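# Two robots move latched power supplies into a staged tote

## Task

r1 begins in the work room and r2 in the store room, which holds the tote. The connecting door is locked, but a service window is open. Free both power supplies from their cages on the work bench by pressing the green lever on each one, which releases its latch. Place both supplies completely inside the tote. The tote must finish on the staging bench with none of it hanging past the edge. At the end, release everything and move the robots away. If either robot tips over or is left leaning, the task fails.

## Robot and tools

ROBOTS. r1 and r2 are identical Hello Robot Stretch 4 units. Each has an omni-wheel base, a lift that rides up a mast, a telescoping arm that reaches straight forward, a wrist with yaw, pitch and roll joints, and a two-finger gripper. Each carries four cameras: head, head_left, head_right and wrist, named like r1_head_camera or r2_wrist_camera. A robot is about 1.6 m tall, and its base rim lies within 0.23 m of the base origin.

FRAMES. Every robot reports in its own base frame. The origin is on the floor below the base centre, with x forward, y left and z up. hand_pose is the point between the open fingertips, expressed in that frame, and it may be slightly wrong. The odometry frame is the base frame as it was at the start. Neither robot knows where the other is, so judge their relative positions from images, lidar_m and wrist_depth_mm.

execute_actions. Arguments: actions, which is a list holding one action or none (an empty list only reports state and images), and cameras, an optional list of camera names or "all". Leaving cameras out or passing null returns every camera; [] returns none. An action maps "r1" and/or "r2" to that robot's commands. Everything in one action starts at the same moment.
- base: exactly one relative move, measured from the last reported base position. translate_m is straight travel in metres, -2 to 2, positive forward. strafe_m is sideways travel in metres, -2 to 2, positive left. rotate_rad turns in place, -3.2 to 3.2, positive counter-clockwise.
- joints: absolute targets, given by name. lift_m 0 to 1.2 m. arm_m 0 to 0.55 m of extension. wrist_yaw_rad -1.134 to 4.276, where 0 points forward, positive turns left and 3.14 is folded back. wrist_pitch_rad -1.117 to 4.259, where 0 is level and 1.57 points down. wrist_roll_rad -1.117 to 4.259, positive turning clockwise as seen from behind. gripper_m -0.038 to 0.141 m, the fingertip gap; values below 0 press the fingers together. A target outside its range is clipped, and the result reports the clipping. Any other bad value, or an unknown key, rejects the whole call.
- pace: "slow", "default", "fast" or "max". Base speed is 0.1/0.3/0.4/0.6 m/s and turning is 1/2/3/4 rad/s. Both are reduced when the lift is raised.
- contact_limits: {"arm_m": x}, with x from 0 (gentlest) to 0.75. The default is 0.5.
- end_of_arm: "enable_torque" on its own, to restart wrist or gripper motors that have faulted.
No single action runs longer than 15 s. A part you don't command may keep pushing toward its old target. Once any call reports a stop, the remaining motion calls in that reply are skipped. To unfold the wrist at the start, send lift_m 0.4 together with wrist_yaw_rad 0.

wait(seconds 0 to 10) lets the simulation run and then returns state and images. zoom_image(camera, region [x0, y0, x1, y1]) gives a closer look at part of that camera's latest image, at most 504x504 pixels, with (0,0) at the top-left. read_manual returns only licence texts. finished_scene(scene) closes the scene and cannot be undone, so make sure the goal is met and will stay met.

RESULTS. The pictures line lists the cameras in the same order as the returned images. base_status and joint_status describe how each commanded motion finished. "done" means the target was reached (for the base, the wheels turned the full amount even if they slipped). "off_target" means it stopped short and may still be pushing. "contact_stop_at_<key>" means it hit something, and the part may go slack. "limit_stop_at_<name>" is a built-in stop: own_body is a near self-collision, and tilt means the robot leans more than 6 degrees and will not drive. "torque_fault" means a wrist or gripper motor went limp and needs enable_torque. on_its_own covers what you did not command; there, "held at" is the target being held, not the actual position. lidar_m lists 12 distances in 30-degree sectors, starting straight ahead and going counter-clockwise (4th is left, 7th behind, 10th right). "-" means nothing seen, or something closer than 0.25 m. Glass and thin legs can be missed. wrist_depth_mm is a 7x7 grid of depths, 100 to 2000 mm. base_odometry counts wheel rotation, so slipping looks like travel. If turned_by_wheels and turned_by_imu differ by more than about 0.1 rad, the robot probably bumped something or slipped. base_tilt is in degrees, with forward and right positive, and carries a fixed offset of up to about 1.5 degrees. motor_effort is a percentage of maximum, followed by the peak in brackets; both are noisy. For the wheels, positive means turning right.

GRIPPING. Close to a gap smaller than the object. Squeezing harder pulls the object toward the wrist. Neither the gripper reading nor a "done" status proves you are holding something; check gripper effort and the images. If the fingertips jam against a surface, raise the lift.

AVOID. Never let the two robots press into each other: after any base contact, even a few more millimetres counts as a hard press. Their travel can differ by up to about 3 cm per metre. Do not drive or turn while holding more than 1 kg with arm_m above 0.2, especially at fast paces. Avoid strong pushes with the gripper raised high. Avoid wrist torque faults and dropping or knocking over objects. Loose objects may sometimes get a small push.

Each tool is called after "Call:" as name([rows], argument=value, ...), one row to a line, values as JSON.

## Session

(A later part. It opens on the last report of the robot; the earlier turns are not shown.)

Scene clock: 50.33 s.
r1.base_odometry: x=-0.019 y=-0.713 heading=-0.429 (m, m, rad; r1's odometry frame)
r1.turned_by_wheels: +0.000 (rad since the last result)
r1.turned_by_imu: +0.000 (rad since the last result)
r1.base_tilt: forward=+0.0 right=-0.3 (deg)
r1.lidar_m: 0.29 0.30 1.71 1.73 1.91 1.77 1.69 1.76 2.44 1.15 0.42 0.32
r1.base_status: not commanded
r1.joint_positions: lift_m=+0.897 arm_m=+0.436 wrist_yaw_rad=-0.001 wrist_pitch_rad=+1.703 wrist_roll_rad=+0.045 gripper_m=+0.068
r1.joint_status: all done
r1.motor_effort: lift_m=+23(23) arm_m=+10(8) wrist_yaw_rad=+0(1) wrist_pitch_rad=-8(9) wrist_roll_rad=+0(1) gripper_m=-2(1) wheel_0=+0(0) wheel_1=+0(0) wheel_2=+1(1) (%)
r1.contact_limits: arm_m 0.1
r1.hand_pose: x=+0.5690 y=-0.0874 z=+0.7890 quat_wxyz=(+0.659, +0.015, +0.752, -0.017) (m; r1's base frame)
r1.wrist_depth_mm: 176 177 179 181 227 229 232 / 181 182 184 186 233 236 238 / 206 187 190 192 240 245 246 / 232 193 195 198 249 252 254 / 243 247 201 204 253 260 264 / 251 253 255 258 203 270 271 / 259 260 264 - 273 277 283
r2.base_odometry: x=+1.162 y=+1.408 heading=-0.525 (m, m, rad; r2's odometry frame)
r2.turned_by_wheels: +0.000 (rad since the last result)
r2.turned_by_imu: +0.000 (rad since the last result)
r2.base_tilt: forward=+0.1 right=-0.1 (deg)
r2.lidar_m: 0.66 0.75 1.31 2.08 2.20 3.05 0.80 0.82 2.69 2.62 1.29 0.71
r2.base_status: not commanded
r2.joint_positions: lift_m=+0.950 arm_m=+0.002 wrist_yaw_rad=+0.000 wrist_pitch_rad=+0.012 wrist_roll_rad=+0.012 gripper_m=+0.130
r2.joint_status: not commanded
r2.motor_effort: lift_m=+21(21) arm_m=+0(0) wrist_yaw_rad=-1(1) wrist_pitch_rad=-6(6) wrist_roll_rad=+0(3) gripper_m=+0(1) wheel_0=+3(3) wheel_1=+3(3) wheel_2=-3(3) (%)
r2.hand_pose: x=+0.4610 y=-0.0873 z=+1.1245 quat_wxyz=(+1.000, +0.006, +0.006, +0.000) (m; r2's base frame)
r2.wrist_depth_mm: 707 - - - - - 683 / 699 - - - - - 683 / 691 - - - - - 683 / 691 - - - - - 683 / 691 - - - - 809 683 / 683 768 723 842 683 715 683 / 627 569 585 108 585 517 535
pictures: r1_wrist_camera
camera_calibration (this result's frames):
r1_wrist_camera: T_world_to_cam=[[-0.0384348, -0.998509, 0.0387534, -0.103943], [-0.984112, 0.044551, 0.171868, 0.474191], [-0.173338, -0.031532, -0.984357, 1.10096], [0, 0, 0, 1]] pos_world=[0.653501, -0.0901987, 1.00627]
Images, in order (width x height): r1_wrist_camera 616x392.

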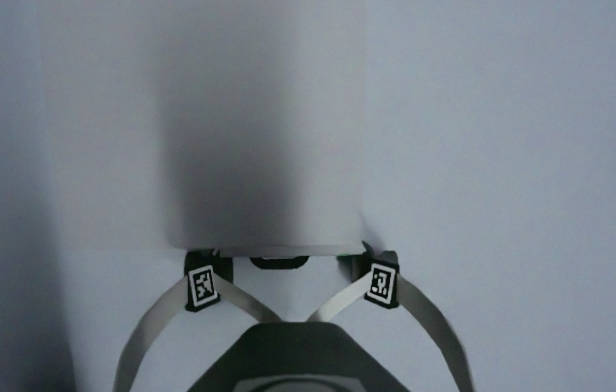

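Call:
execute_actions([
  {"r1":{"base":{"strafe_m":-0.004},"joints":{"arm_m":0.44},"pace":"slow","contact_limits":{"arm_m":0.1}}},
], cameras=["r1_wrist_camera"])

Call:
execute_actions([
  {"r1":{"joints":{"gripper_m":0.035}}},
], cameras=["r1_wrist_camera","r1_head_camera"])

Call:
zoom_image(camera="r1_head_camera", region=[210, 365, 260, 400])

Scene clock: 51.20 s.
r1.base_odometry: x=-0.021 y=-0.716 heading=-0.429 (m, m, rad; r1's odometry frame)
r1.turned_by_wheels: +0.000 (rad since the last result)
r1.turned_by_imu: +0.000 (rad since the last result)
r1.base_tilt: forward=+0.0 right=-0.4 (deg)
r1.lidar_m: 0.27 0.31 1.71 1.73 1.91 1.75 1.69 1.76 2.43 1.16 0.40 0.31
r1.base_status: done
r1.joint_positions: lift_m=+0.897 arm_m=+0.438 wrist_yaw_rad=-0.001 wrist_pitch_rad=+1.704 wrist_roll_rad=+0.045 gripper_m=+0.068
r1.joint_status: all done
r1.motor_effort: lift_m=+23(23) arm_m=+10(11) wrist_yaw_rad=+0(3) wrist_pitch_rad=-12(14) wrist_roll_rad=+0(2) gripper_m=-1(1) wheel_0=+3(7) wheel_1=-1(3) wheel_2=+0(2) (%)
r1.contact_limits: arm_m 0.1
r1.hand_pose: x=+0.5707 y=-0.0874 z=+0.7891 quat_wxyz=(+0.658, +0.015, +0.752, -0.017) (m; r1's base frame)
r1.wrist_depth_mm: 175 177 179 180 227 230 232 / 181 182 184 186 234 236 238 / 187 188 190 192 240 244 246 / 212 193 195 197 248 251 253 / 243 199 201 204 253 260 263 / 251 251 255 258 262 267 273 / 259 262 264 - 273 276 282
r2.base_odometry: x=+1.162 y=+1.408 heading=-0.525 (m, m, rad; r2's odometry frame)
r2.turned_by_wheels: +0.000 (rad since the last result)
r2.turned_by_imu: +0.000 (rad since the last result)
r2.base_tilt: forward=+0.1 right=-0.2 (deg)
r2.lidar_m: 0.68 0.72 1.30 2.11 2.22 3.04 0.77 0.83 2.71 2.63 1.28 0.70
r2.base_status: not commanded
r2.joint_positions: lift_m=+0.950 arm_m=+0.002 wrist_yaw_rad=+0.000 wrist_pitch_rad=+0.012 wrist_roll_rad=+0.012 gripper_m=+0.130
r2.joint_status: not commanded
r2.motor_effort: lift_m=+21(22) arm_m=-1(1) wrist_yaw_rad=-1(1) wrist_pitch_rad=-6(7) wrist_roll_rad=-2(1) gripper_m=+0(1) wheel_0=+3(3) wheel_1=+3(3) wheel_2=-2(3) (%)
r2.hand_pose: x=+0.4610 y=-0.0873 z=+1.1245 quat_wxyz=(+1.000, +0.006, +0.006, +0.000) (m; r2's base frame)
r2.wrist_depth_mm: 707 - - - - - 683 / 699 - - - - - 683 / 699 - - - - - 683 / 691 - - - - - 683 / 683 - - - - 809 683 / 699 778 732 842 683 715 683 / 627 569 591 108 585 517 539
pictures: r1_wrist_camera
camera_calibration (this result's frames):
r1_wrist_camera: T_world_to_cam=[[-0.0383569, -0.998513, 0.0387339, -0.103895], [-0.983949, 0.0445011, 0.172812, 0.474997], [-0.174279, -0.0314836, -0.984193, 1.1017], [0, 0, 0, 1]] pos_world=[0.655391, -0.0901929, 1.00623]
Images, in order (width x height): r1_wrist_camera 616x392.

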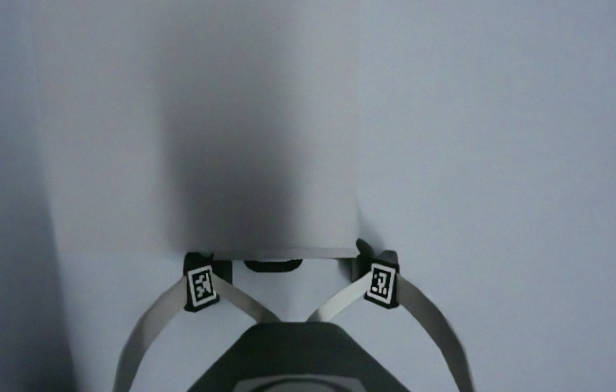

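Scene clock: 52.30 s.
r1.base_odometry: x=-0.021 y=-0.716 heading=-0.429 (m, m, rad; r1's odometry frame)
r1.turned_by_wheels: +0.000 (rad since the last result)
r1.turned_by_imu: +0.000 (rad since the last result)
r1.base_tilt: forward=-0.1 right=-0.4 (deg)
r1.lidar_m: 0.28 0.29 1.70 1.72 1.91 1.76 1.69 1.78 2.45 1.16 0.42 0.29
r1.base_status: not commanded
r1.joint_positions: lift_m=+0.897 arm_m=+0.438 wrist_yaw_rad=-0.002 wrist_pitch_rad=+1.704 wrist_roll_rad=+0.045 gripper_m=+0.035
r1.joint_status: all done
r1.motor_effort: lift_m=+23(23) arm_m=+10(10) wrist_yaw_rad=+3(5) wrist_pitch_rad=-12(16) wrist_roll_rad=+0(0) gripper_m=-9(10) wheel_0=+3(3) wheel_1=+0(1) wheel_2=+0(1) (%)
r1.hand_pose: x=+0.5706 y=-0.0873 z=+0.7891 quat_wxyz=(+0.658, +0.015, +0.752, -0.018) (m; r1's base frame)
r1.wrist_depth_mm: 175 176 178 180 224 229 229 / 180 181 182 185 231 234 236 / 186 186 188 190 239 242 245 / 212 191 195 196 246 250 253 / 242 198 201 202 254 258 262 / 251 251 211 257 191 267 271 / 259 259 262 - 272 276 279
r2.base_odometry: x=+1.162 y=+1.408 heading=-0.525 (m, m, rad; r2's odometry frame)
r2.turned_by_wheels: +0.000 (rad since the last result)
r2.turned_by_imu: +0.000 (rad since the last result)
r2.base_tilt: forward=+0.1 right=-0.2 (deg)
r2.lidar_m: 0.68 0.74 1.34 2.09 2.18 3.01 0.78 0.82 2.71 2.62 1.29 0.71
r2.base_status: not commanded
r2.joint_positions: lift_m=+0.950 arm_m=+0.002 wrist_yaw_rad=+0.000 wrist_pitch_rad=+0.012 wrist_roll_rad=+0.012 gripper_m=+0.130
r2.joint_status: not commanded
r2.motor_effort: lift_m=+21(21) arm_m=+0(1) wrist_yaw_rad=-1(1) wrist_pitch_rad=-6(7) wrist_roll_rad=-1(1) gripper_m=-1(1) wheel_0=+3(3) wheel_1=+3(3) wheel_2=-3(2) (%)
r2.hand_pose: x=+0.4610 y=-0.0873 z=+1.1245 quat_wxyz=(+1.000, +0.006, +0.006, +0.000) (m; r2's base frame)
r2.wrist_depth_mm: 707 - - - - - 683 / 691 - - - - - 683 / 691 - - - - - 691 / 691 - - - - - 683 / 691 - - - - 809 683 / 691 768 732 842 683 715 691 / 627 574 591 108 585 512 535
pictures: r1_head_camera, r1_wrist_camera
camera_calibration (this result's frames):
r1_wrist_camera: T_world_to_cam=[[-0.0394482, -0.998469, 0.0387734, -0.103272], [-0.983843, 0.0455936, 0.173132, 0.474619], [-0.174635, -0.0313172, -0.984135, 1.10186], [0, 0, 0, 1]] pos_world=[0.655299, -0.0902459, 1.00621]
Images, in order (width x height): r1_head_camera 420x560, r1_wrist_camera 616x392.

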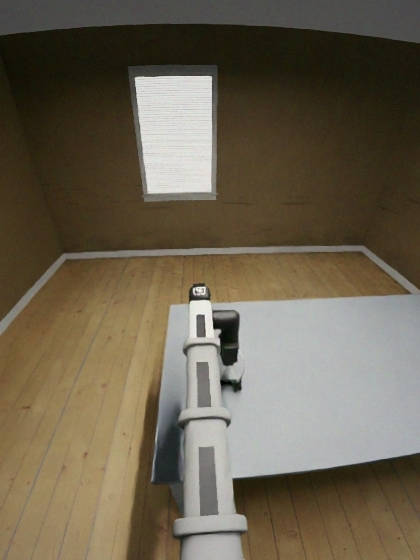

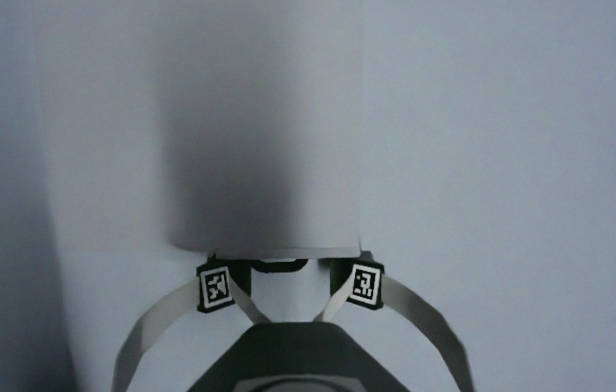

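Region (210, 365, 260, 400) of r1_head_camera's 420x560 image, scaled by 10.080, with more detail than that image has; it fills the top 353 rows of this view, and the rest is white.

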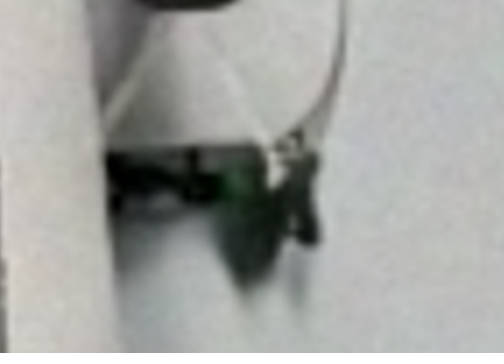

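Call:
execute_actions([
  {"r1":{"joints":{"gripper_m":0.008,"lift_m":0.889},"pace":"slow"}},
], cameras=["r1_wrist_camera"])

Call:
execute_actions([
  {"r1":{"joints":{"gripper_m":-0.02,"lift_m":0.880},"pace":"slow"}},
], cameras=["r1_wrist_camera","r1_head_camera"])

Call:
zoom_image(camera="r1_head_camera", region=[210, 365, 260, 400])

Scene clock: 53.83 s.
r1.base_odometry: x=-0.021 y=-0.716 heading=-0.429 (m, m, rad; r1's odometry frame)
r1.turned_by_wheels: +0.000 (rad since the last result)
r1.turned_by_imu: +0.000 (rad since the last result)
r1.base_tilt: forward=+0.0 right=-0.3 (deg)
r1.lidar_m: 0.29 0.30 1.70 1.73 1.92 1.75 1.69 1.77 2.43 1.15 0.41 0.32
r1.base_status: not commanded
r1.joint_positions: lift_m=+0.889 arm_m=+0.438 wrist_yaw_rad=-0.004 wrist_pitch_rad=+1.707 wrist_roll_rad=+0.045 gripper_m=+0.008
r1.joint_status: all done
r1.motor_effort: lift_m=+20(22) arm_m=+10(10) wrist_yaw_rad=+8(9) wrist_pitch_rad=-21(23) wrist_roll_rad=+0(3) gripper_m=-19(17) wheel_0=+4(4) wheel_1=+0(0) wheel_2=+0(0) (%)
r1.hand_pose: x=+0.5695 y=-0.0873 z=+0.7815 quat_wxyz=(+0.657, +0.016, +0.753, -0.018) (m; r1's base frame)
r1.wrist_depth_mm: 166 168 170 172 217 220 222 / 171 173 175 177 223 226 229 / 177 178 181 182 230 234 236 / 183 183 186 188 237 241 243 / 232 190 191 193 246 249 252 / 242 242 189 248 188 256 262 / 251 252 254 - 263 266 271
r2.base_odometry: x=+1.162 y=+1.408 heading=-0.525 (m, m, rad; r2's odometry frame)
r2.turned_by_wheels: +0.000 (rad since the last result)
r2.turned_by_imu: +0.000 (rad since the last result)
r2.base_tilt: forward=+0.1 right=-0.3 (deg)
r2.lidar_m: 0.67 0.73 1.33 2.10 2.18 3.02 0.79 0.83 2.70 2.62 1.33 0.72
r2.base_status: not commanded
r2.joint_positions: lift_m=+0.950 arm_m=+0.002 wrist_yaw_rad=+0.000 wrist_pitch_rad=+0.012 wrist_roll_rad=+0.012 gripper_m=+0.130
r2.joint_status: not commanded
r2.motor_effort: lift_m=+21(21) arm_m=+0(1) wrist_yaw_rad=-1(1) wrist_pitch_rad=-6(6) wrist_roll_rad=+0(1) gripper_m=+0(1) wheel_0=+3(3) wheel_1=+3(3) wheel_2=-3(3) (%)
r2.hand_pose: x=+0.4610 y=-0.0873 z=+1.1245 quat_wxyz=(+1.000, +0.006, +0.006, +0.000) (m; r2's base frame)
r2.wrist_depth_mm: 707 - - - - - 691 / 699 - - - - - 691 / 683 - - - - - 683 / 691 - - - - - 683 / 691 - - - - 809 683 / 691 778 723 842 691 715 683 / 627 574 591 108 585 512 535
pictures: r1_wrist_camera
camera_calibration (this result's frames):
r1_wrist_camera: T_world_to_cam=[[-0.0409977, -0.998402, 0.0388868, -0.102148], [-0.983203, 0.0472402, 0.176298, 0.472193], [-0.177853, -0.0310058, -0.983568, 1.09557], [0, 0, 0, 1]] pos_world=[0.654924, -0.090322, 0.99829]
Images, in order (width x height): r1_wrist_camera 616x392.

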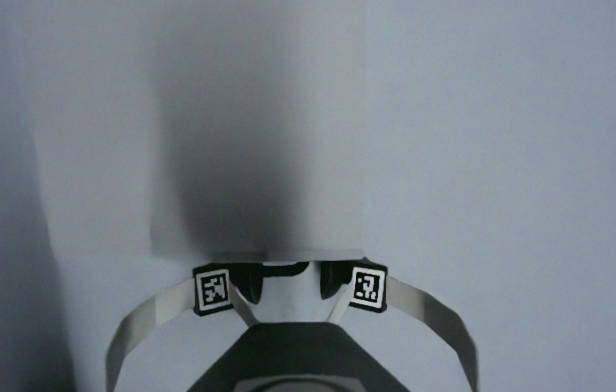

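Scene clock: 55.07 s.
r1.base_odometry: x=-0.021 y=-0.716 heading=-0.429 (m, m, rad; r1's odometry frame)
r1.turned_by_wheels: +0.000 (rad since the last result)
r1.turned_by_imu: +0.000 (rad since the last result)
r1.base_tilt: forward=+0.0 right=-0.3 (deg)
r1.lidar_m: 0.28 0.31 1.70 1.72 1.92 1.76 1.67 1.76 2.45 1.16 0.39 0.29
r1.base_status: not commanded
r1.joint_positions: lift_m=+0.880 arm_m=+0.438 wrist_yaw_rad=-0.004 wrist_pitch_rad=+1.710 wrist_roll_rad=+0.045 gripper_m=-0.019
r1.joint_status: all done
r1.on_its_own: wrist_pitch_rad is at rest, and its effort (-31) is outside its rest range (-23 to +23)
r1.motor_effort: lift_m=+20(19) arm_m=+10(10) wrist_yaw_rad=+10(10) wrist_pitch_rad=-31(31) wrist_roll_rad=-1(2) gripper_m=-21(21) wheel_0=+4(4) wheel_1=+0(0) wheel_2=-1(1) (%)
r1.hand_pose: x=+0.5686 y=-0.0873 z=+0.7726 quat_wxyz=(+0.656, +0.016, +0.754, -0.018) (m; r1's base frame)
r1.wrist_depth_mm: 157 159 161 163 208 212 213 / 162 164 166 168 215 218 219 / 167 169 172 174 222 225 228 / 173 175 177 179 229 232 235 / 223 180 182 184 236 241 244 / 233 233 187 239 188 248 253 / 241 243 246 - 253 257 262
r2.base_odometry: x=+1.162 y=+1.408 heading=-0.525 (m, m, rad; r2's odometry frame)
r2.turned_by_wheels: +0.000 (rad since the last result)
r2.turned_by_imu: +0.000 (rad since the last result)
r2.base_tilt: forward=+0.1 right=-0.2 (deg)
r2.lidar_m: 0.68 0.71 1.33 2.10 2.19 3.04 0.78 0.83 2.66 2.62 1.30 0.71
r2.base_status: not commanded
r2.joint_positions: lift_m=+0.950 arm_m=+0.002 wrist_yaw_rad=+0.000 wrist_pitch_rad=+0.012 wrist_roll_rad=+0.012 gripper_m=+0.130
r2.joint_status: not commanded
r2.motor_effort: lift_m=+21(21) arm_m=+0(0) wrist_yaw_rad=-1(1) wrist_pitch_rad=-6(6) wrist_roll_rad=-3(2) gripper_m=+0(0) wheel_0=+3(3) wheel_1=+3(3) wheel_2=-2(3) (%)
r2.hand_pose: x=+0.4610 y=-0.0873 z=+1.1245 quat_wxyz=(+1.000, +0.006, +0.006, +0.000) (m; r2's base frame)
r2.wrist_depth_mm: 707 - - - - - 683 / 699 - - - - - 683 / 691 - - - - - 683 / 691 - - - - - 691 / 691 - - - - 809 683 / 691 778 732 842 683 707 683 / 627 574 591 108 585 517 535
pictures: r1_head_camera, r1_wrist_camera
camera_calibration (this result's frames):
r1_wrist_camera: T_world_to_cam=[[-0.0414249, -0.99838, 0.0390128, -0.101671], [-0.982655, 0.0477742, 0.179182, 0.470401], [-0.180756, -0.0309135, -0.983042, 1.08794], [0, 0, 0, 1]] pos_world=[0.654682, -0.0903472, 0.989174]
Images, in order (width x height): r1_head_camera 420x560, r1_wrist_camera 616x392.

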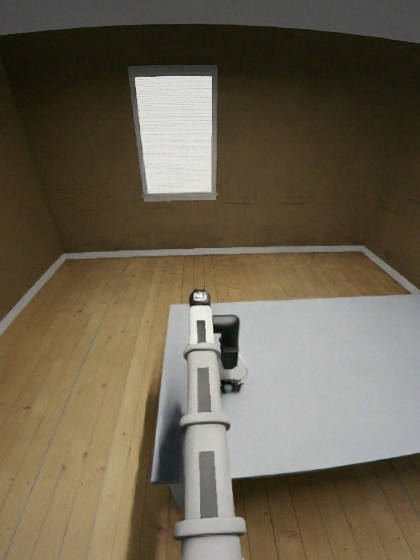

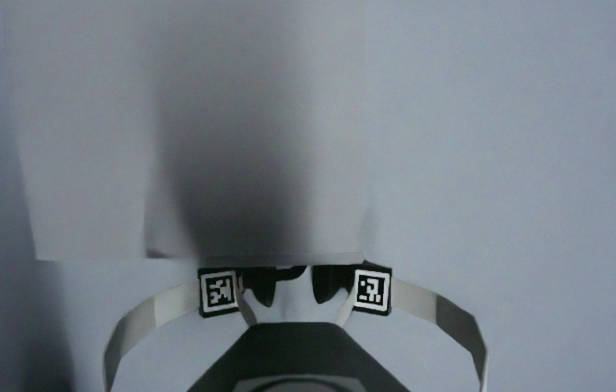

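Region (210, 365, 260, 400) of r1_head_camera's 420x560 image, scaled by 10.080, with more detail than that image has; it fills the top 353 rows of this view, and the rest is white.

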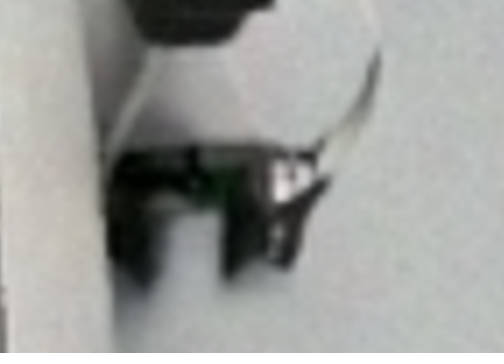

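Call:
execute_actions([
  {"r1":{"joints":{"arm_m":0.418},"pace":"slow"}},
], cameras=["r1_wrist_camera"])

Scene clock: 56.40 s.
r1.base_odometry: x=-0.020 y=-0.716 heading=-0.429 (m, m, rad; r1's odometry frame)
r1.turned_by_wheels: +0.000 (rad since the last result)
r1.turned_by_imu: +0.000 (rad since the last result)
r1.base_tilt: forward=-0.1 right=-0.3 (deg)
r1.lidar_m: 0.27 0.30 1.70 1.72 1.91 1.76 1.69 1.78 2.45 1.18 0.40 0.30
r1.base_status: not commanded
r1.joint_positions: lift_m=+0.880 arm_m=+0.420 wrist_yaw_rad=+0.000 wrist_pitch_rad=+1.699 wrist_roll_rad=+0.045 gripper_m=-0.020
r1.joint_status: all done
r1.motor_effort: lift_m=+21(20) arm_m=-9(15) wrist_yaw_rad=-2(9) wrist_pitch_rad=+2(32) wrist_roll_rad=-1(5) gripper_m=-14(21) wheel_0=+1(4) wheel_1=-1(1) wheel_2=+1(1) (%)
r1.hand_pose: x=+0.5536 y=-0.0874 z=+0.7722 quat_wxyz=(+0.660, +0.015, +0.751, -0.017) (m; r1's base frame)
r1.wrist_depth_mm: 161 163 165 167 213 216 217 / 165 167 169 171 219 220 223 / 170 172 174 176 225 228 229 / 175 177 179 181 231 236 236 / 227 229 232 205 239 242 246 / 233 236 183 200 183 252 254 / 241 242 245 - 254 257 262
r2.base_odometry: x=+1.162 y=+1.408 heading=-0.525 (m, m, rad; r2's odometry frame)
r2.turned_by_wheels: +0.000 (rad since the last result)
r2.turned_by_imu: +0.000 (rad since the last result)
r2.base_tilt: forward=+0.2 right=-0.2 (deg)
r2.lidar_m: 0.69 0.72 1.32 2.07 2.19 3.03 0.79 0.84 2.68 2.61 1.30 0.71
r2.base_status: not commanded
r2.joint_positions: lift_m=+0.950 arm_m=+0.002 wrist_yaw_rad=+0.000 wrist_pitch_rad=+0.012 wrist_roll_rad=+0.012 gripper_m=+0.130
r2.joint_status: not commanded
r2.motor_effort: lift_m=+22(22) arm_m=+0(1) wrist_yaw_rad=-1(1) wrist_pitch_rad=-6(6) wrist_roll_rad=-1(1) gripper_m=-2(0) wheel_0=+3(3) wheel_1=+3(3) wheel_2=-3(2) (%)
r2.hand_pose: x=+0.4610 y=-0.0873 z=+1.1245 quat_wxyz=(+1.000, +0.006, +0.006, +0.000) (m; r2's base frame)
r2.wrist_depth_mm: 707 - - - - - 683 / 699 - - - - - 683 / 691 - - - - - 683 / 691 - - - - - 683 / 691 - - - - 809 683 / 683 768 723 842 683 707 683 / 627 574 591 108 580 512 535
pictures: r1_wrist_camera
camera_calibration (this result's frames):
r1_wrist_camera: T_world_to_cam=[[-0.0380761, -0.998527, 0.0386424, -0.104022], [-0.984707, 0.044072, 0.168554, 0.464696], [-0.170008, -0.0316336, -0.984935, 1.08024], [0, 0, 0, 1]] pos_world=[0.637278, -0.0901771, 0.989657]
Images, in order (width x height): r1_wrist_camera 616x392.

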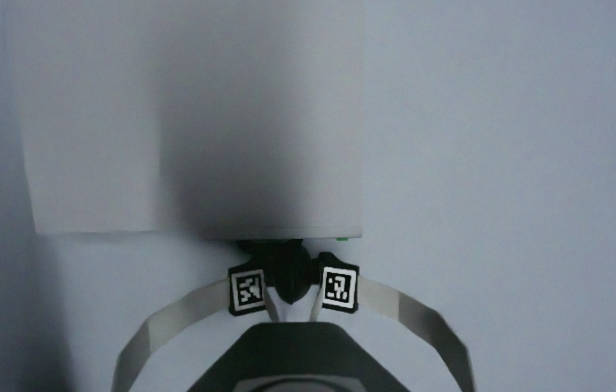

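Call:
execute_actions([
  {"r1":{"joints":{"arm_m":0.08,"lift_m":0.91,"gripper_m":0.066}}},
], cameras=[])

Call:
execute_actions([
  {"r1":{"joints":{"wrist_pitch_rad":0.35,"wrist_roll_rad":0.2}}},
], cameras=[])

Call:
execute_actions([
  {"r1":{"joints":{"lift_m":0.724,"arm_m":0.10}}},
], cameras=["r1_wrist_camera","r1_head_camera"])

Scene clock: 58.87 s.
r1.base_odometry: x=-0.020 y=-0.716 heading=-0.429 (m, m, rad; r1's odometry frame)
r1.turned_by_wheels: +0.000 (rad since the last result)
r1.turned_by_imu: +0.000 (rad since the last result)
r1.base_tilt: forward=+0.0 right=-0.3 (deg)
r1.lidar_m: 0.29 0.31 1.70 1.72 1.91 1.76 1.68 1.77 2.45 1.15 0.42 0.30
r1.base_status: not commanded
r1.joint_positions: lift_m=+0.910 arm_m=+0.082 wrist_yaw_rad=+0.000 wrist_pitch_rad=+1.700 wrist_roll_rad=+0.045 gripper_m=+0.066
r1.joint_status: all done
r1.motor_effort: lift_m=+23(25) arm_m=-9(10) wrist_yaw_rad=-1(1) wrist_pitch_rad=-1(0) wrist_roll_rad=-2(1) gripper_m=-2(14) wheel_0=+1(1) wheel_1=-1(1) wheel_2=+1(1) (%)
r1.hand_pose: x=+0.2154 y=-0.0874 z=+0.8019 quat_wxyz=(+0.660, +0.015, +0.751, -0.017) (m; r1's base frame)
r1.wrist_depth_mm: 230 234 236 238 242 245 248 / 236 239 241 246 249 251 253 / 960 976 976 1008 1008 1008 1008 / 976 1008 809 820 1060 1042 1078 / 1008 1042 820 842 1060 1078 1098 / 1042 1078 854 778 1098 1118 1138 / 1098 1078 1118 - 1160 1160 1205
r2.base_odometry: x=+1.162 y=+1.408 heading=-0.525 (m, m, rad; r2's odometry frame)
r2.turned_by_wheels: +0.000 (rad since the last result)
r2.turned_by_imu: +0.001 (rad since the last result)
r2.base_tilt: forward=+0.1 right=-0.2 (deg)
r2.lidar_m: 0.69 0.72 1.33 2.10 2.18 3.05 0.78 0.84 2.70 2.60 1.27 0.71
r2.base_status: not commanded
r2.joint_positions: lift_m=+0.950 arm_m=+0.002 wrist_yaw_rad=+0.000 wrist_pitch_rad=+0.012 wrist_roll_rad=+0.012 gripper_m=+0.130
r2.joint_status: not commanded
r2.motor_effort: lift_m=+21(21) arm_m=+0(0) wrist_yaw_rad=-1(1) wrist_pitch_rad=-6(6) wrist_roll_rad=-3(2) gripper_m=+0(0) wheel_0=+3(3) wheel_1=+3(3) wheel_2=-3(3) (%)
r2.hand_pose: x=+0.4610 y=-0.0873 z=+1.1245 quat_wxyz=(+1.000, +0.006, +0.006, +0.000) (m; r2's base frame)
r2.wrist_depth_mm: 707 - - - - - 683 / 699 - - - - - 683 / 691 - - - - - 683 / 683 - - - - - 691 / 691 - - - - 809 683 / 691 768 723 842 683 707 683 / 627 574 591 108 585 517 535
pictures: none
No camera images: the call's "cameras" was empty. Leave "cameras" out to get every camera's image.

Scene clock: 60.23 s.
r1.base_odometry: x=-0.020 y=-0.716 heading=-0.429 (m, m, rad; r1's odometry frame)
r1.turned_by_wheels: +0.000 (rad since the last result)
r1.turned_by_imu: +0.000 (rad since the last result)
r1.base_tilt: forward=+0.0 right=-0.4 (deg)
r1.lidar_m: 0.28 0.30 1.72 1.73 1.90 1.75 1.69 1.75 2.44 1.17 0.44 0.31
r1.base_status: not commanded
r1.joint_positions: lift_m=+0.910 arm_m=+0.082 wrist_yaw_rad=+0.000 wrist_pitch_rad=+0.353 wrist_roll_rad=+0.200 gripper_m=+0.066
r1.joint_status: all done
r1.motor_effort: lift_m=+23(23) arm_m=-9(9) wrist_yaw_rad=-2(1) wrist_pitch_rad=-8(12) wrist_roll_rad=+1(3) gripper_m=-2(2) wheel_0=+1(1) wheel_1=-1(1) wheel_2=+1(1) (%)
r1.hand_pose: x=+0.5233 y=-0.0874 z=+0.9884 quat_wxyz=(+0.980, +0.098, +0.174, -0.017) (m; r1's base frame)
r1.wrist_depth_mm: - - - - - - - / - - - - - - - / - - - - - - - / - - - - 768 715 668 / - - 609 580 564 559 525 / 1921 1708 424 445 445 459 436 / 1537 477 427 - 413 384 377
r2.base_odometry: x=+1.162 y=+1.408 heading=-0.525 (m, m, rad; r2's odometry frame)
r2.turned_by_wheels: +0.000 (rad since the last result)
r2.turned_by_imu: +0.000 (rad since the last result)
r2.base_tilt: forward=+0.1 right=-0.2 (deg)
r2.lidar_m: 0.67 0.71 1.33 2.08 2.18 3.03 0.78 0.85 2.64 2.63 1.27 0.71
r2.base_status: not commanded
r2.joint_positions: lift_m=+0.950 arm_m=+0.002 wrist_yaw_rad=+0.000 wrist_pitch_rad=+0.012 wrist_roll_rad=+0.012 gripper_m=+0.130
r2.joint_status: not commanded
r2.motor_effort: lift_m=+21(21) arm_m=+0(0) wrist_yaw_rad=-1(1) wrist_pitch_rad=-6(6) wrist_roll_rad=-2(1) gripper_m=+0(0) wheel_0=+3(3) wheel_1=+3(3) wheel_2=-3(3) (%)
r2.hand_pose: x=+0.4610 y=-0.0873 z=+1.1245 quat_wxyz=(+1.000, +0.006, +0.006, +0.000) (m; r2's base frame)
r2.wrist_depth_mm: 707 - - - - - 683 / 699 - - - - - 683 / 691 - - - - - 683 / 691 - - - - - 683 / 691 - - - - 809 683 / 691 778 732 842 683 715 683 / 627 569 585 108 585 512 535
pictures: none
No camera images: the call's "cameras" was empty. Leave "cameras" out to get every camera's image.

Scene clock: 62.10 s.
r1.base_odometry: x=-0.020 y=-0.716 heading=-0.429 (m, m, rad; r1's odometry frame)
r1.turned_by_wheels: +0.000 (rad since the last result)
r1.turned_by_imu: +0.000 (rad since the last result)
r1.base_tilt: forward=+0.0 right=-0.3 (deg)
r1.lidar_m: 0.29 0.31 1.72 1.71 1.92 1.74 1.68 1.77 2.44 1.14 0.43 0.32
r1.base_status: not commanded
r1.joint_positions: lift_m=+0.724 arm_m=+0.098 wrist_yaw_rad=+0.000 wrist_pitch_rad=+0.352 wrist_roll_rad=+0.200 gripper_m=+0.066
r1.joint_status: all done
r1.motor_effort: lift_m=+18(20) arm_m=+9(5) wrist_yaw_rad=+0(3) wrist_pitch_rad=-8(8) wrist_roll_rad=+2(1) gripper_m=-1(0) wheel_0=+1(1) wheel_1=-1(1) wheel_2=+1(1) (%)
r1.hand_pose: x=+0.5400 y=-0.0874 z=+0.8029 quat_wxyz=(+0.980, +0.098, +0.174, -0.017) (m; r1's base frame)
r1.wrist_depth_mm: - - - - - - - / - - - - - - 683 / - - 492 500 521 469 442 / - 462 319 306 366 342 320 / - 314 268 277 268 265 255 / 287 267 233 236 211 217 208 / 232 218 220 - 196 181 181
r2.base_odometry: x=+1.162 y=+1.408 heading=-0.525 (m, m, rad; r2's odometry frame)
r2.turned_by_wheels: +0.000 (rad since the last result)
r2.turned_by_imu: +0.000 (rad since the last result)
r2.base_tilt: forward=+0.1 right=-0.2 (deg)
r2.lidar_m: 0.69 0.71 1.33 2.10 2.20 3.05 0.77 0.84 2.66 2.61 1.27 0.74
r2.base_status: not commanded
r2.joint_positions: lift_m=+0.950 arm_m=+0.002 wrist_yaw_rad=+0.000 wrist_pitch_rad=+0.012 wrist_roll_rad=+0.012 gripper_m=+0.130
r2.joint_status: not commanded
r2.motor_effort: lift_m=+21(21) arm_m=+0(0) wrist_yaw_rad=-1(1) wrist_pitch_rad=-6(6) wrist_roll_rad=-3(3) gripper_m=+0(1) wheel_0=+3(3) wheel_1=+3(3) wheel_2=-2(3) (%)
r2.hand_pose: x=+0.4610 y=-0.0873 z=+1.1245 quat_wxyz=(+1.000, +0.006, +0.006, +0.000) (m; r2's base frame)
r2.wrist_depth_mm: 707 - - - - - 683 / 699 - - - - - 683 / 691 - - - - - 683 / 691 - - - - - 683 / 691 - - - - 809 683 / 691 768 732 842 683 707 683 / 627 569 591 108 585 512 539
pictures: r1_head_camera, r1_wrist_camera
camera_calibration (this result's frames):
r1_wrist_camera: T_world_to_cam=[[-0.0989222, -0.980078, -0.172223, 0.0980523], [-0.376318, 0.197063, -0.90529, 0.993189], [0.921194, -0.0247429, -0.388315, 0.0404997], [0, 0, 0, 1]] pos_world=[0.346146, -0.0986201, 0.931738]
Images, in order (width x height): r1_head_camera 420x560, r1_wrist_camera 616x392.

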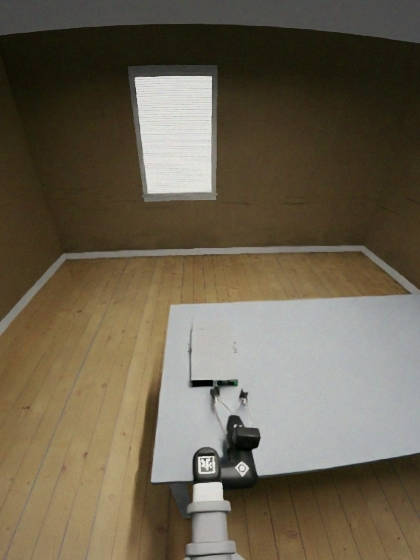

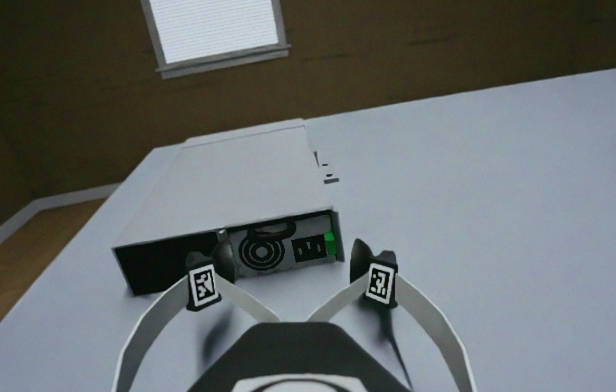

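Call:
execute_actions([
  {"r1":{"joints":{"arm_m":0.128,"gripper_m":0.06},"pace":"slow","contact_limits":{"arm_m":0.1}}},
], cameras=["r1_wrist_camera"])

Call:
zoom_image(camera="r1_wrist_camera", region=[190, 200, 400, 330])

Scene clock: 63.57 s.
r1.base_odometry: x=-0.021 y=-0.716 heading=-0.429 (m, m, rad; r1's odometry frame)
r1.turned_by_wheels: +0.000 (rad since the last result)
r1.turned_by_imu: +0.000 (rad since the last result)
r1.base_tilt: forward=-0.1 right=-0.4 (deg)
r1.lidar_m: 0.29 0.30 1.70 1.73 1.90 1.75 1.68 1.76 2.46 1.15 0.43 0.31
r1.base_status: not commanded
r1.joint_positions: lift_m=+0.724 arm_m=+0.126 wrist_yaw_rad=-0.001 wrist_pitch_rad=+0.356 wrist_roll_rad=+0.200 gripper_m=+0.060
r1.joint_status: all done
r1.motor_effort: lift_m=+18(18) arm_m=+12(12) wrist_yaw_rad=-1(1) wrist_pitch_rad=-16(17) wrist_roll_rad=+0(1) gripper_m=-2(3) wheel_0=+1(1) wheel_1=-1(1) wheel_2=+0(1) (%)
r1.contact_limits: arm_m 0.1
r1.hand_pose: x=+0.5672 y=-0.0876 z=+0.8020 quat_wxyz=(+0.979, +0.098, +0.176, -0.018) (m; r1's base frame)
r1.wrist_depth_mm: - - - - - - - / - - - - - - 661 / - - 473 484 508 455 430 / - 449 309 298 362 332 314 / 1921 274 244 244 273 260 250 / 282 257 199 232 205 214 206 / 229 215 217 - 194 179 179
r2.base_odometry: x=+1.162 y=+1.408 heading=-0.525 (m, m, rad; r2's odometry frame)
r2.turned_by_wheels: +0.000 (rad since the last result)
r2.turned_by_imu: +0.000 (rad since the last result)
r2.base_tilt: forward=+0.1 right=-0.2 (deg)
r2.lidar_m: 0.65 0.71 1.34 2.10 2.21 3.03 0.78 0.83 2.65 2.61 1.30 0.73
r2.base_status: not commanded
r2.joint_positions: lift_m=+0.950 arm_m=+0.002 wrist_yaw_rad=+0.000 wrist_pitch_rad=+0.012 wrist_roll_rad=+0.012 gripper_m=+0.130
r2.joint_status: not commanded
r2.motor_effort: lift_m=+21(21) arm_m=+0(0) wrist_yaw_rad=-1(1) wrist_pitch_rad=-6(6) wrist_roll_rad=-1(1) gripper_m=-1(1) wheel_0=+3(3) wheel_1=+3(3) wheel_2=-3(3) (%)
r2.hand_pose: x=+0.4610 y=-0.0873 z=+1.1245 quat_wxyz=(+1.000, +0.006, +0.006, +0.000) (m; r2's base frame)
r2.wrist_depth_mm: 715 - - - - - 683 / 699 - - - - - 683 / 691 - - - - - 683 / 691 - - - - - 683 / 691 - - - - 809 683 / 683 768 732 842 683 715 683 / 627 574 591 108 585 517 535
pictures: r1_wrist_camera
camera_calibration (this result's frames):
r1_wrist_camera: T_world_to_cam=[[-0.100019, -0.980024, -0.171901, 0.100809], [-0.379124, 0.197272, -0.904074, 1.00327], [0.919925, -0.0252525, -0.391281, 0.0181533], [0, 0, 0, 1]] pos_world=[0.373746, -0.0986626, 0.931461]
Images, in order (width x height): r1_wrist_camera 616x392.

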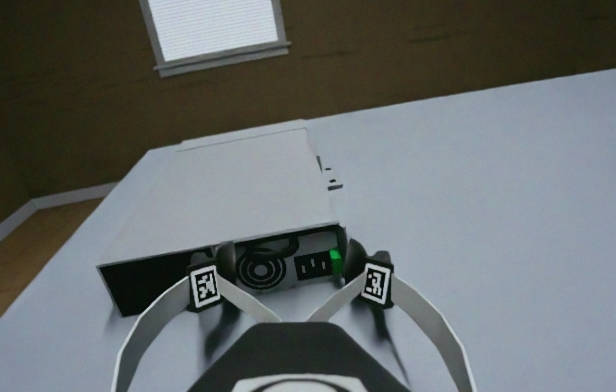

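Region (190, 200, 400, 330) of r1_wrist_camera's 616x392 image, scaled by 2.400; it fills the top 312 rows of this view, and the rest is white.

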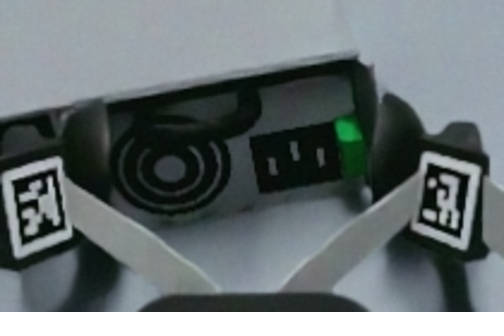

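Call:
execute_actions([
  {"r1":{"joints":{"arm_m":0.121,"lift_m":0.727},"pace":"slow"}},
], cameras=[])

Call:
execute_actions([
  {"r1":{"joints":{"gripper_m":0.04}}},
], cameras=["r1_wrist_camera"])

Call:
zoom_image(camera="r1_wrist_camera", region=[190, 200, 400, 330])

Scene clock: 64.77 s.
r1.base_odometry: x=-0.021 y=-0.716 heading=-0.429 (m, m, rad; r1's odometry frame)
r1.turned_by_wheels: +0.000 (rad since the last result)
r1.turned_by_imu: +0.000 (rad since the last result)
r1.base_tilt: forward=+0.0 right=-0.4 (deg)
r1.lidar_m: 0.30 0.30 1.71 1.75 1.92 1.76 1.69 1.77 2.43 1.15 0.42 0.31
r1.base_status: not commanded
r1.joint_positions: lift_m=+0.727 arm_m=+0.123 wrist_yaw_rad=+0.000 wrist_pitch_rad=+0.355 wrist_roll_rad=+0.200 gripper_m=+0.060
r1.joint_status: all done
r1.motor_effort: lift_m=+24(24) arm_m=-9(11) wrist_yaw_rad=-1(0) wrist_pitch_rad=-16(24) wrist_roll_rad=+0(1) gripper_m=-3(2) wheel_0=+1(1) wheel_1=-1(1) wheel_2=+0(0) (%)
r1.hand_pose: x=+0.5639 y=-0.0875 z=+0.8046 quat_wxyz=(+0.979, +0.098, +0.176, -0.018) (m; r1's base frame)
r1.wrist_depth_mm: - - - - - - - / - - - - - - 676 / - - 480 496 517 469 442 / - 466 319 306 368 340 320 / - 282 248 250 279 266 253 / 286 262 198 237 204 218 208 / 233 219 222 - 196 182 182
r2.base_odometry: x=+1.162 y=+1.408 heading=-0.525 (m, m, rad; r2's odometry frame)
r2.turned_by_wheels: +0.000 (rad since the last result)
r2.turned_by_imu: +0.000 (rad since the last result)
r2.base_tilt: forward=+0.1 right=-0.2 (deg)
r2.lidar_m: 0.67 0.71 1.31 2.09 2.21 3.05 0.76 0.83 2.71 2.62 1.29 0.71
r2.base_status: not commanded
r2.joint_positions: lift_m=+0.950 arm_m=+0.002 wrist_yaw_rad=+0.000 wrist_pitch_rad=+0.012 wrist_roll_rad=+0.012 gripper_m=+0.130
r2.joint_status: not commanded
r2.motor_effort: lift_m=+21(21) arm_m=-1(0) wrist_yaw_rad=-1(1) wrist_pitch_rad=-6(7) wrist_roll_rad=-3(0) gripper_m=+1(1) wheel_0=+3(3) wheel_1=+3(3) wheel_2=-2(3) (%)
r2.hand_pose: x=+0.4610 y=-0.0873 z=+1.1245 quat_wxyz=(+1.000, +0.006, +0.006, +0.000) (m; r2's base frame)
r2.wrist_depth_mm: 707 - - - - - 691 / 699 - - - - - 683 / 683 - - - - - 691 / 691 - - - - - 683 / 691 - - - - 820 683 / 691 768 723 842 683 707 683 / 627 574 591 108 585 517 535
pictures: none
No camera images: the call's "cameras" was empty. Leave "cameras" out to get every camera's image.

Scene clock: 65.70 s.
r1.base_odometry: x=-0.021 y=-0.716 heading=-0.429 (m, m, rad; r1's odometry frame)
r1.turned_by_wheels: +0.000 (rad since the last result)
r1.turned_by_imu: +0.000 (rad since the last result)
r1.base_tilt: forward=-0.1 right=-0.3 (deg)
r1.lidar_m: 0.29 0.31 1.72 1.73 1.92 1.77 1.68 1.78 2.44 1.15 0.43 0.30
r1.base_status: not commanded
r1.joint_positions: lift_m=+0.727 arm_m=+0.123 wrist_yaw_rad=-0.001 wrist_pitch_rad=+0.353 wrist_roll_rad=+0.200 gripper_m=+0.040
r1.joint_status: all done
r1.motor_effort: lift_m=+24(24) arm_m=-9(9) wrist_yaw_rad=+0(1) wrist_pitch_rad=-9(16) wrist_roll_rad=+0(0) gripper_m=-5(4) wheel_0=+1(1) wheel_1=-1(1) wheel_2=+0(0) (%)
r1.hand_pose: x=+0.5641 y=-0.0876 z=+0.8051 quat_wxyz=(+0.980, +0.098, +0.175, -0.018) (m; r1's base frame)
r1.wrist_depth_mm: - - - - - - - / - - - - - - 683 / - - 496 512 525 477 445 / - 466 320 312 370 343 322 / - 281 251 248 282 268 255 / 290 260 214 237 198 219 211 / 234 219 223 - 196 183 183
r2.base_odometry: x=+1.162 y=+1.408 heading=-0.525 (m, m, rad; r2's odometry frame)
r2.turned_by_wheels: +0.000 (rad since the last result)
r2.turned_by_imu: +0.000 (rad since the last result)
r2.base_tilt: forward=+0.1 right=-0.2 (deg)
r2.lidar_m: 0.66 0.71 1.33 2.10 2.20 3.04 0.78 0.81 2.67 2.62 1.32 0.73
r2.base_status: not commanded
r2.joint_positions: lift_m=+0.950 arm_m=+0.002 wrist_yaw_rad=+0.000 wrist_pitch_rad=+0.012 wrist_roll_rad=+0.012 gripper_m=+0.130
r2.joint_status: not commanded
r2.motor_effort: lift_m=+21(21) arm_m=+0(0) wrist_yaw_rad=-1(1) wrist_pitch_rad=-6(6) wrist_roll_rad=-3(0) gripper_m=-1(0) wheel_0=+3(3) wheel_1=+3(3) wheel_2=-2(3) (%)
r2.hand_pose: x=+0.4610 y=-0.0873 z=+1.1245 quat_wxyz=(+1.000, +0.006, +0.006, +0.000) (m; r2's base frame)
r2.wrist_depth_mm: 715 - - - - - 683 / 699 - - - - - 683 / 691 - - - - - 683 / 683 - - - - - 683 / 691 - - - - 820 683 / 691 768 723 842 691 715 683 / 627 574 585 108 580 517 539
pictures: r1_wrist_camera
camera_calibration (this result's frames):
r1_wrist_camera: T_world_to_cam=[[-0.0996944, -0.980019, -0.172116, 0.101012], [-0.377122, 0.197288, -0.904907, 1.00447], [0.920782, -0.0253053, -0.389255, 0.0201667], [0, 0, 0, 1]] pos_world=[0.37031, -0.0986667, 0.934189]
Images, in order (width x height): r1_wrist_camera 616x392.

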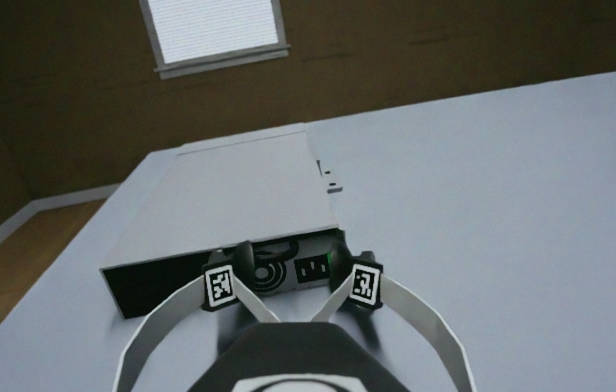

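Region (190, 200, 400, 330) of r1_wrist_camera's 616x392 image, scaled by 2.400; it fills the top 312 rows of this view, and the rest is white.

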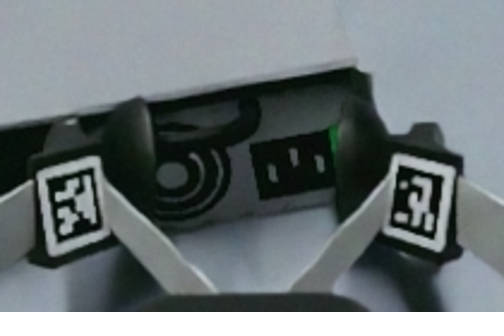

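Call:
execute_actions([
  {"r1":{"base":{"strafe_m":0.002},"joints":{"gripper_m":0.015,"arm_m":0.133},"pace":"slow","contact_limits":{"arm_m":0.15}}},
], cameras=["r1_wrist_camera"])

Call:
zoom_image(camera="r1_wrist_camera", region=[190, 200, 400, 330])

Scene clock: 67.13 s.
r1.base_odometry: x=-0.020 y=-0.714 heading=-0.429 (m, m, rad; r1's odometry frame)
r1.turned_by_wheels: +0.000 (rad since the last result)
r1.turned_by_imu: +0.001 (rad since the last result)
r1.base_tilt: forward=-0.1 right=-0.3 (deg)
r1.lidar_m: 0.29 0.29 1.72 1.74 1.90 1.76 1.69 1.77 2.43 1.16 0.42 0.31
r1.base_status: done
r1.joint_positions: lift_m=+0.727 arm_m=+0.131 wrist_yaw_rad=+0.000 wrist_pitch_rad=+0.356 wrist_roll_rad=+0.200 gripper_m=+0.015
r1.joint_status: all done
r1.motor_effort: lift_m=+22(24) arm_m=+14(13) wrist_yaw_rad=-1(0) wrist_pitch_rad=-19(18) wrist_roll_rad=+1(1) gripper_m=-14(16) wheel_0=+4(4) wheel_1=+1(6) wheel_2=-2(2) (%)
r1.contact_limits: arm_m 0.15
r1.hand_pose: x=+0.5718 y=-0.0875 z=+0.8044 quat_wxyz=(+0.979, +0.098, +0.176, -0.018) (m; r1's base frame)
r1.wrist_depth_mm: - - - - - - - / - - - - - - 661 / - - 477 477 517 466 433 / - 469 317 300 366 338 319 / - 273 242 239 278 265 254 / 286 251 190 236 190 218 208 / 232 219 220 - 197 182 181
r2.base_odometry: x=+1.162 y=+1.408 heading=-0.525 (m, m, rad; r2's odometry frame)
r2.turned_by_wheels: +0.000 (rad since the last result)
r2.turned_by_imu: +0.000 (rad since the last result)
r2.base_tilt: forward=+0.0 right=-0.2 (deg)
r2.lidar_m: 0.68 0.74 1.34 2.10 2.20 3.05 0.77 0.82 2.66 2.63 1.28 0.71
r2.base_status: not commanded
r2.joint_positions: lift_m=+0.950 arm_m=+0.002 wrist_yaw_rad=+0.000 wrist_pitch_rad=+0.012 wrist_roll_rad=+0.012 gripper_m=+0.130
r2.joint_status: not commanded
r2.motor_effort: lift_m=+21(21) arm_m=-1(0) wrist_yaw_rad=-1(1) wrist_pitch_rad=-5(7) wrist_roll_rad=-1(2) gripper_m=-2(1) wheel_0=+3(3) wheel_1=+3(3) wheel_2=-3(3) (%)
r2.hand_pose: x=+0.4610 y=-0.0873 z=+1.1245 quat_wxyz=(+1.000, +0.006, +0.006, +0.000) (m; r2's base frame)
r2.wrist_depth_mm: 707 - - - - - 683 / 699 - - - - - 683 / 691 - - - - - 683 / 691 - - - - - 683 / 691 - - - - 809 691 / 691 768 723 842 683 707 691 / 627 574 591 108 585 517 535
pictures: r1_wrist_camera
camera_calibration (this result's frames):
r1_wrist_camera: T_world_to_cam=[[-0.0998437, -0.980055, -0.171822, 0.101611], [-0.379973, 0.197153, -0.903743, 1.00741], [0.919593, -0.0249454, -0.392079, 0.0157264], [0, 0, 0, 1]] pos_world=[0.378473, -0.0986374, 0.934067]
Images, in order (width x height): r1_wrist_camera 616x392.

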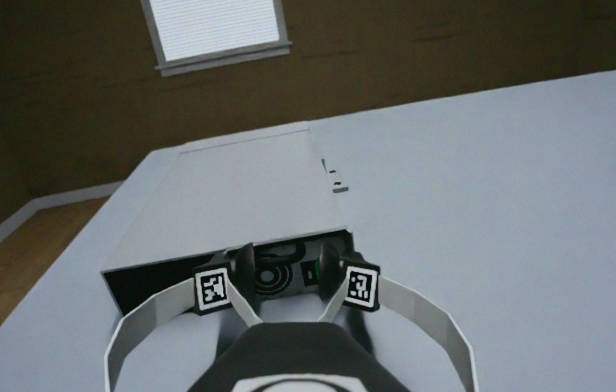

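Region (190, 200, 400, 330) of r1_wrist_camera's 616x392 image, scaled by 2.400; it fills the top 312 rows of this view, and the rest is white.

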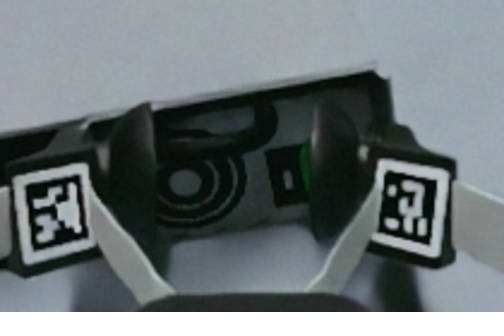

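Call:
execute_actions([
  {"r1":{"base":{"strafe_m":0.003},"joints":{"gripper_m":-0.015,"arm_m":0.138,"lift_m":0.724},"pace":"slow","contact_limits":{"arm_m":0.15}}},
], cameras=["r1_wrist_camera"])

Call:
zoom_image(camera="r1_wrist_camera", region=[190, 200, 400, 330])

Scene clock: 68.67 s.
r1.base_odometry: x=-0.019 y=-0.712 heading=-0.429 (m, m, rad; r1's odometry frame)
r1.turned_by_wheels: +0.000 (rad since the last result)
r1.turned_by_imu: +0.000 (rad since the last result)
r1.base_tilt: forward=+0.0 right=-0.4 (deg)
r1.lidar_m: 0.29 0.30 1.71 1.74 1.91 1.76 1.69 1.77 2.46 1.17 0.42 0.30
r1.base_status: done
r1.joint_positions: lift_m=+0.724 arm_m=+0.136 wrist_yaw_rad=+0.000 wrist_pitch_rad=+0.356 wrist_roll_rad=+0.200 gripper_m=-0.014
r1.joint_status: all done
r1.motor_effort: lift_m=+19(21) arm_m=+9(16) wrist_yaw_rad=+0(12) wrist_pitch_rad=-17(19) wrist_roll_rad=-1(3) gripper_m=-28(26) wheel_0=+1(5) wheel_1=+1(5) wheel_2=-1(5) (%)
r1.contact_limits: arm_m 0.15
r1.hand_pose: x=+0.5777 y=-0.0875 z=+0.8019 quat_wxyz=(+0.979, +0.098, +0.176, -0.018) (m; r1's base frame)
r1.wrist_depth_mm: - - - - - - - / - - - - - - 661 / - - 469 466 508 462 427 / - 452 309 287 359 334 312 / 1983 264 236 234 277 262 250 / 282 167 200 236 190 208 206 / 228 214 218 - 195 181 178
r2.base_odometry: x=+1.162 y=+1.408 heading=-0.525 (m, m, rad; r2's odometry frame)
r2.turned_by_wheels: +0.000 (rad since the last result)
r2.turned_by_imu: +0.000 (rad since the last result)
r2.base_tilt: forward=+0.2 right=-0.2 (deg)
r2.lidar_m: 0.68 0.72 1.33 2.11 2.19 3.02 0.77 0.82 2.69 2.63 1.30 0.72
r2.base_status: not commanded
r2.joint_positions: lift_m=+0.950 arm_m=+0.002 wrist_yaw_rad=+0.000 wrist_pitch_rad=+0.012 wrist_roll_rad=+0.012 gripper_m=+0.130
r2.joint_status: not commanded
r2.motor_effort: lift_m=+21(21) arm_m=-1(0) wrist_yaw_rad=-1(1) wrist_pitch_rad=-6(7) wrist_roll_rad=-1(4) gripper_m=-1(0) wheel_0=+3(3) wheel_1=+3(3) wheel_2=-2(3) (%)
r2.hand_pose: x=+0.4610 y=-0.0873 z=+1.1245 quat_wxyz=(+1.000, +0.006, +0.006, +0.000) (m; r2's base frame)
r2.wrist_depth_mm: 707 - - - - - 683 / 699 - - - - - 683 / 691 - - - - - 683 / 691 - - - - - 683 / 683 - - - - 809 683 / 691 768 723 842 683 707 691 / 634 574 591 108 585 517 535
pictures: r1_wrist_camera
camera_calibration (this result's frames):
r1_wrist_camera: T_world_to_cam=[[-0.0997176, -0.980056, -0.171893, 0.101748], [-0.379213, 0.197148, -0.904063, 1.00721], [0.919921, -0.0249669, -0.391309, 0.00850436], [0, 0, 0, 1]] pos_world=[0.384268, -0.0986384, 0.931396]
Images, in order (width x height): r1_wrist_camera 616x392.

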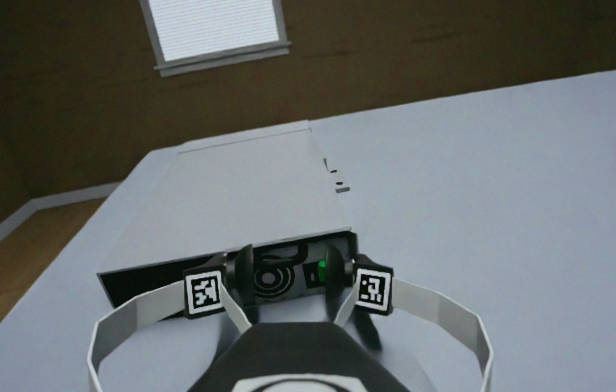

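Region (190, 200, 400, 330) of r1_wrist_camera's 616x392 image, scaled by 2.400; it fills the top 312 rows of this view, and the rest is white.

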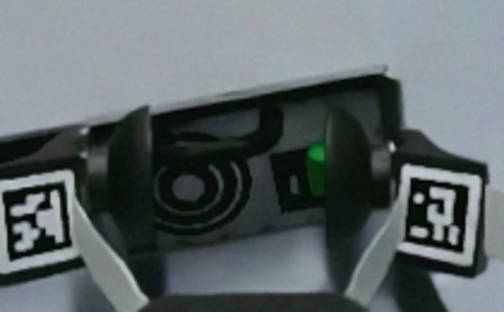

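Good grip now. Squeeze fully then pull.

Call:
execute_actions([
  {"r1":{"joints":{"gripper_m":-0.036,"arm_m":0.142,"lift_m":0.721},"pace":"slow","contact_limits":{"arm_m":0.15}}},
], cameras=[])

Call:
execute_actions([
  {"r1":{"joints":{"arm_m":0.115},"pace":"slow"}},
], cameras=["r1_wrist_camera"])

Scene clock: 69.80 s.
r1.base_odometry: x=-0.019 y=-0.712 heading=-0.429 (m, m, rad; r1's odometry frame)
r1.turned_by_wheels: +0.000 (rad since the last result)
r1.turned_by_imu: +0.000 (rad since the last result)
r1.base_tilt: forward=-0.1 right=-0.4 (deg)
r1.lidar_m: 0.29 0.30 1.71 1.71 1.90 1.75 1.68 1.76 2.45 1.15 0.42 0.31
r1.base_status: not commanded
r1.joint_positions: lift_m=+0.721 arm_m=+0.140 wrist_yaw_rad=+0.001 wrist_pitch_rad=+0.354 wrist_roll_rad=+0.199 gripper_m=-0.035
r1.joint_status: all done
r1.motor_effort: lift_m=+18(18) arm_m=+8(12) wrist_yaw_rad=-3(8) wrist_pitch_rad=-14(16) wrist_roll_rad=+3(1) gripper_m=-33(33) wheel_0=+1(1) wheel_1=+1(1) wheel_2=+0(1) (%)
r1.contact_limits: arm_m 0.15
r1.hand_pose: x=+0.5820 y=-0.0873 z=+0.7993 quat_wxyz=(+0.979, +0.098, +0.175, -0.017) (m; r1's base frame)
r1.wrist_depth_mm: - - - - - - - / - - - - - - 654 / - - 466 466 512 455 424 / - 449 304 285 355 329 309 / - 255 230 229 270 258 247 / 278 168 193 232 183 202 203 / 222 214 214 - 191 179 177
r2.base_odometry: x=+1.162 y=+1.408 heading=-0.525 (m, m, rad; r2's odometry frame)
r2.turned_by_wheels: +0.000 (rad since the last result)
r2.turned_by_imu: +0.000 (rad since the last result)
r2.base_tilt: forward=+0.1 right=-0.2 (deg)
r2.lidar_m: 0.68 0.71 1.31 2.09 2.20 3.02 0.78 0.83 2.67 2.63 1.27 0.70
r2.base_status: not commanded
r2.joint_positions: lift_m=+0.950 arm_m=+0.002 wrist_yaw_rad=+0.000 wrist_pitch_rad=+0.012 wrist_roll_rad=+0.012 gripper_m=+0.130
r2.joint_status: not commanded
r2.motor_effort: lift_m=+21(21) arm_m=+0(0) wrist_yaw_rad=-1(1) wrist_pitch_rad=-7(7) wrist_roll_rad=+1(3) gripper_m=-1(1) wheel_0=+3(3) wheel_1=+3(3) wheel_2=-2(3) (%)
r2.hand_pose: x=+0.4610 y=-0.0873 z=+1.1245 quat_wxyz=(+1.000, +0.006, +0.006, +0.000) (m; r2's base frame)
r2.wrist_depth_mm: 707 - - - - - 683 / 699 - - - - - 683 / 691 - - - - - 683 / 691 - - - - - 683 / 691 - - - - 809 691 / 691 768 723 842 683 707 691 / 634 574 585 108 580 512 535
pictures: none
No camera images: the call's "cameras" was empty. Leave "cameras" out to get every camera's image.

Scene clock: 71.13 s.
r1.base_odometry: x=-0.018 y=-0.712 heading=-0.429 (m, m, rad; r1's odometry frame)
r1.turned_by_wheels: +0.000 (rad since the last result)
r1.turned_by_imu: +0.000 (rad since the last result)
r1.base_tilt: forward=-0.1 right=-0.4 (deg)
r1.lidar_m: 0.28 0.29 1.69 1.72 1.91 1.76 1.68 1.77 2.45 1.15 0.42 0.32
r1.base_status: not commanded
r1.joint_positions: lift_m=+0.721 arm_m=+0.117 wrist_yaw_rad=+0.001 wrist_pitch_rad=+0.353 wrist_roll_rad=+0.199 gripper_m=-0.035
r1.joint_status: all done
r1.motor_effort: lift_m=+20(19) arm_m=-10(13) wrist_yaw_rad=-5(17) wrist_pitch_rad=-8(12) wrist_roll_rad=+1(2) gripper_m=-33(37) wheel_0=-1(1) wheel_1=+0(1) wheel_2=+2(5) (%)
r1.hand_pose: x=+0.5586 y=-0.0871 z=+0.7996 quat_wxyz=(+0.980, +0.098, +0.175, -0.017) (m; r1's base frame)
r1.wrist_depth_mm: - - - - - - - / - - - - - - 668 / - - 473 469 508 459 424 / - 452 306 286 357 332 312 / - 296 242 232 277 260 250 / 279 166 195 232 184 202 204 / 224 216 216 - 192 180 178
r2.base_odometry: x=+1.162 y=+1.408 heading=-0.525 (m, m, rad; r2's odometry frame)
r2.turned_by_wheels: +0.000 (rad since the last result)
r2.turned_by_imu: +0.000 (rad since the last result)
r2.base_tilt: forward=+0.1 right=-0.2 (deg)
r2.lidar_m: 0.68 0.72 1.33 2.09 2.19 3.07 0.77 0.82 2.70 2.63 1.28 0.74
r2.base_status: not commanded
r2.joint_positions: lift_m=+0.950 arm_m=+0.002 wrist_yaw_rad=+0.000 wrist_pitch_rad=+0.012 wrist_roll_rad=+0.012 gripper_m=+0.130
r2.joint_status: not commanded
r2.motor_effort: lift_m=+21(21) arm_m=+0(0) wrist_yaw_rad=-1(1) wrist_pitch_rad=-6(6) wrist_roll_rad=-2(0) gripper_m=+0(0) wheel_0=+3(3) wheel_1=+3(3) wheel_2=-2(3) (%)
r2.hand_pose: x=+0.4610 y=-0.0873 z=+1.1245 quat_wxyz=(+1.000, +0.006, +0.006, +0.000) (m; r2's base frame)
r2.wrist_depth_mm: 707 - - - - - 683 / 691 - - - - - 683 / 691 - - - - - 691 / 683 - - - - - 683 / 691 - - - - 820 691 / 691 768 723 842 691 715 683 / 627 569 591 108 585 512 535
pictures: r1_wrist_camera
camera_calibration (this result's frames):
r1_wrist_camera: T_world_to_cam=[[-0.0977205, -0.98024, -0.17199, 0.0987771], [-0.376845, 0.196394, -0.905217, 0.997351], [0.921107, -0.0236449, -0.38859, 0.0225429], [0, 0, 0, 1]] pos_world=[0.364735, -0.0985156, 0.928568]
Images, in order (width x height): r1_wrist_camera 616x392.

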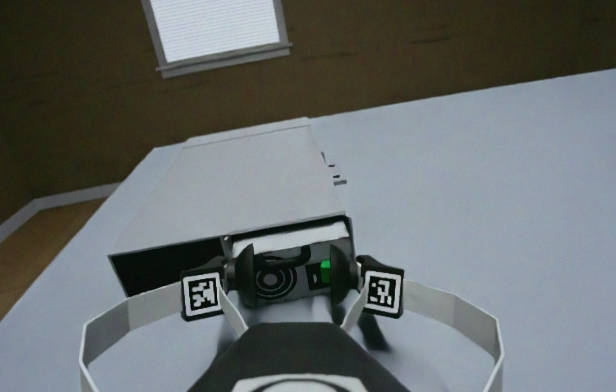

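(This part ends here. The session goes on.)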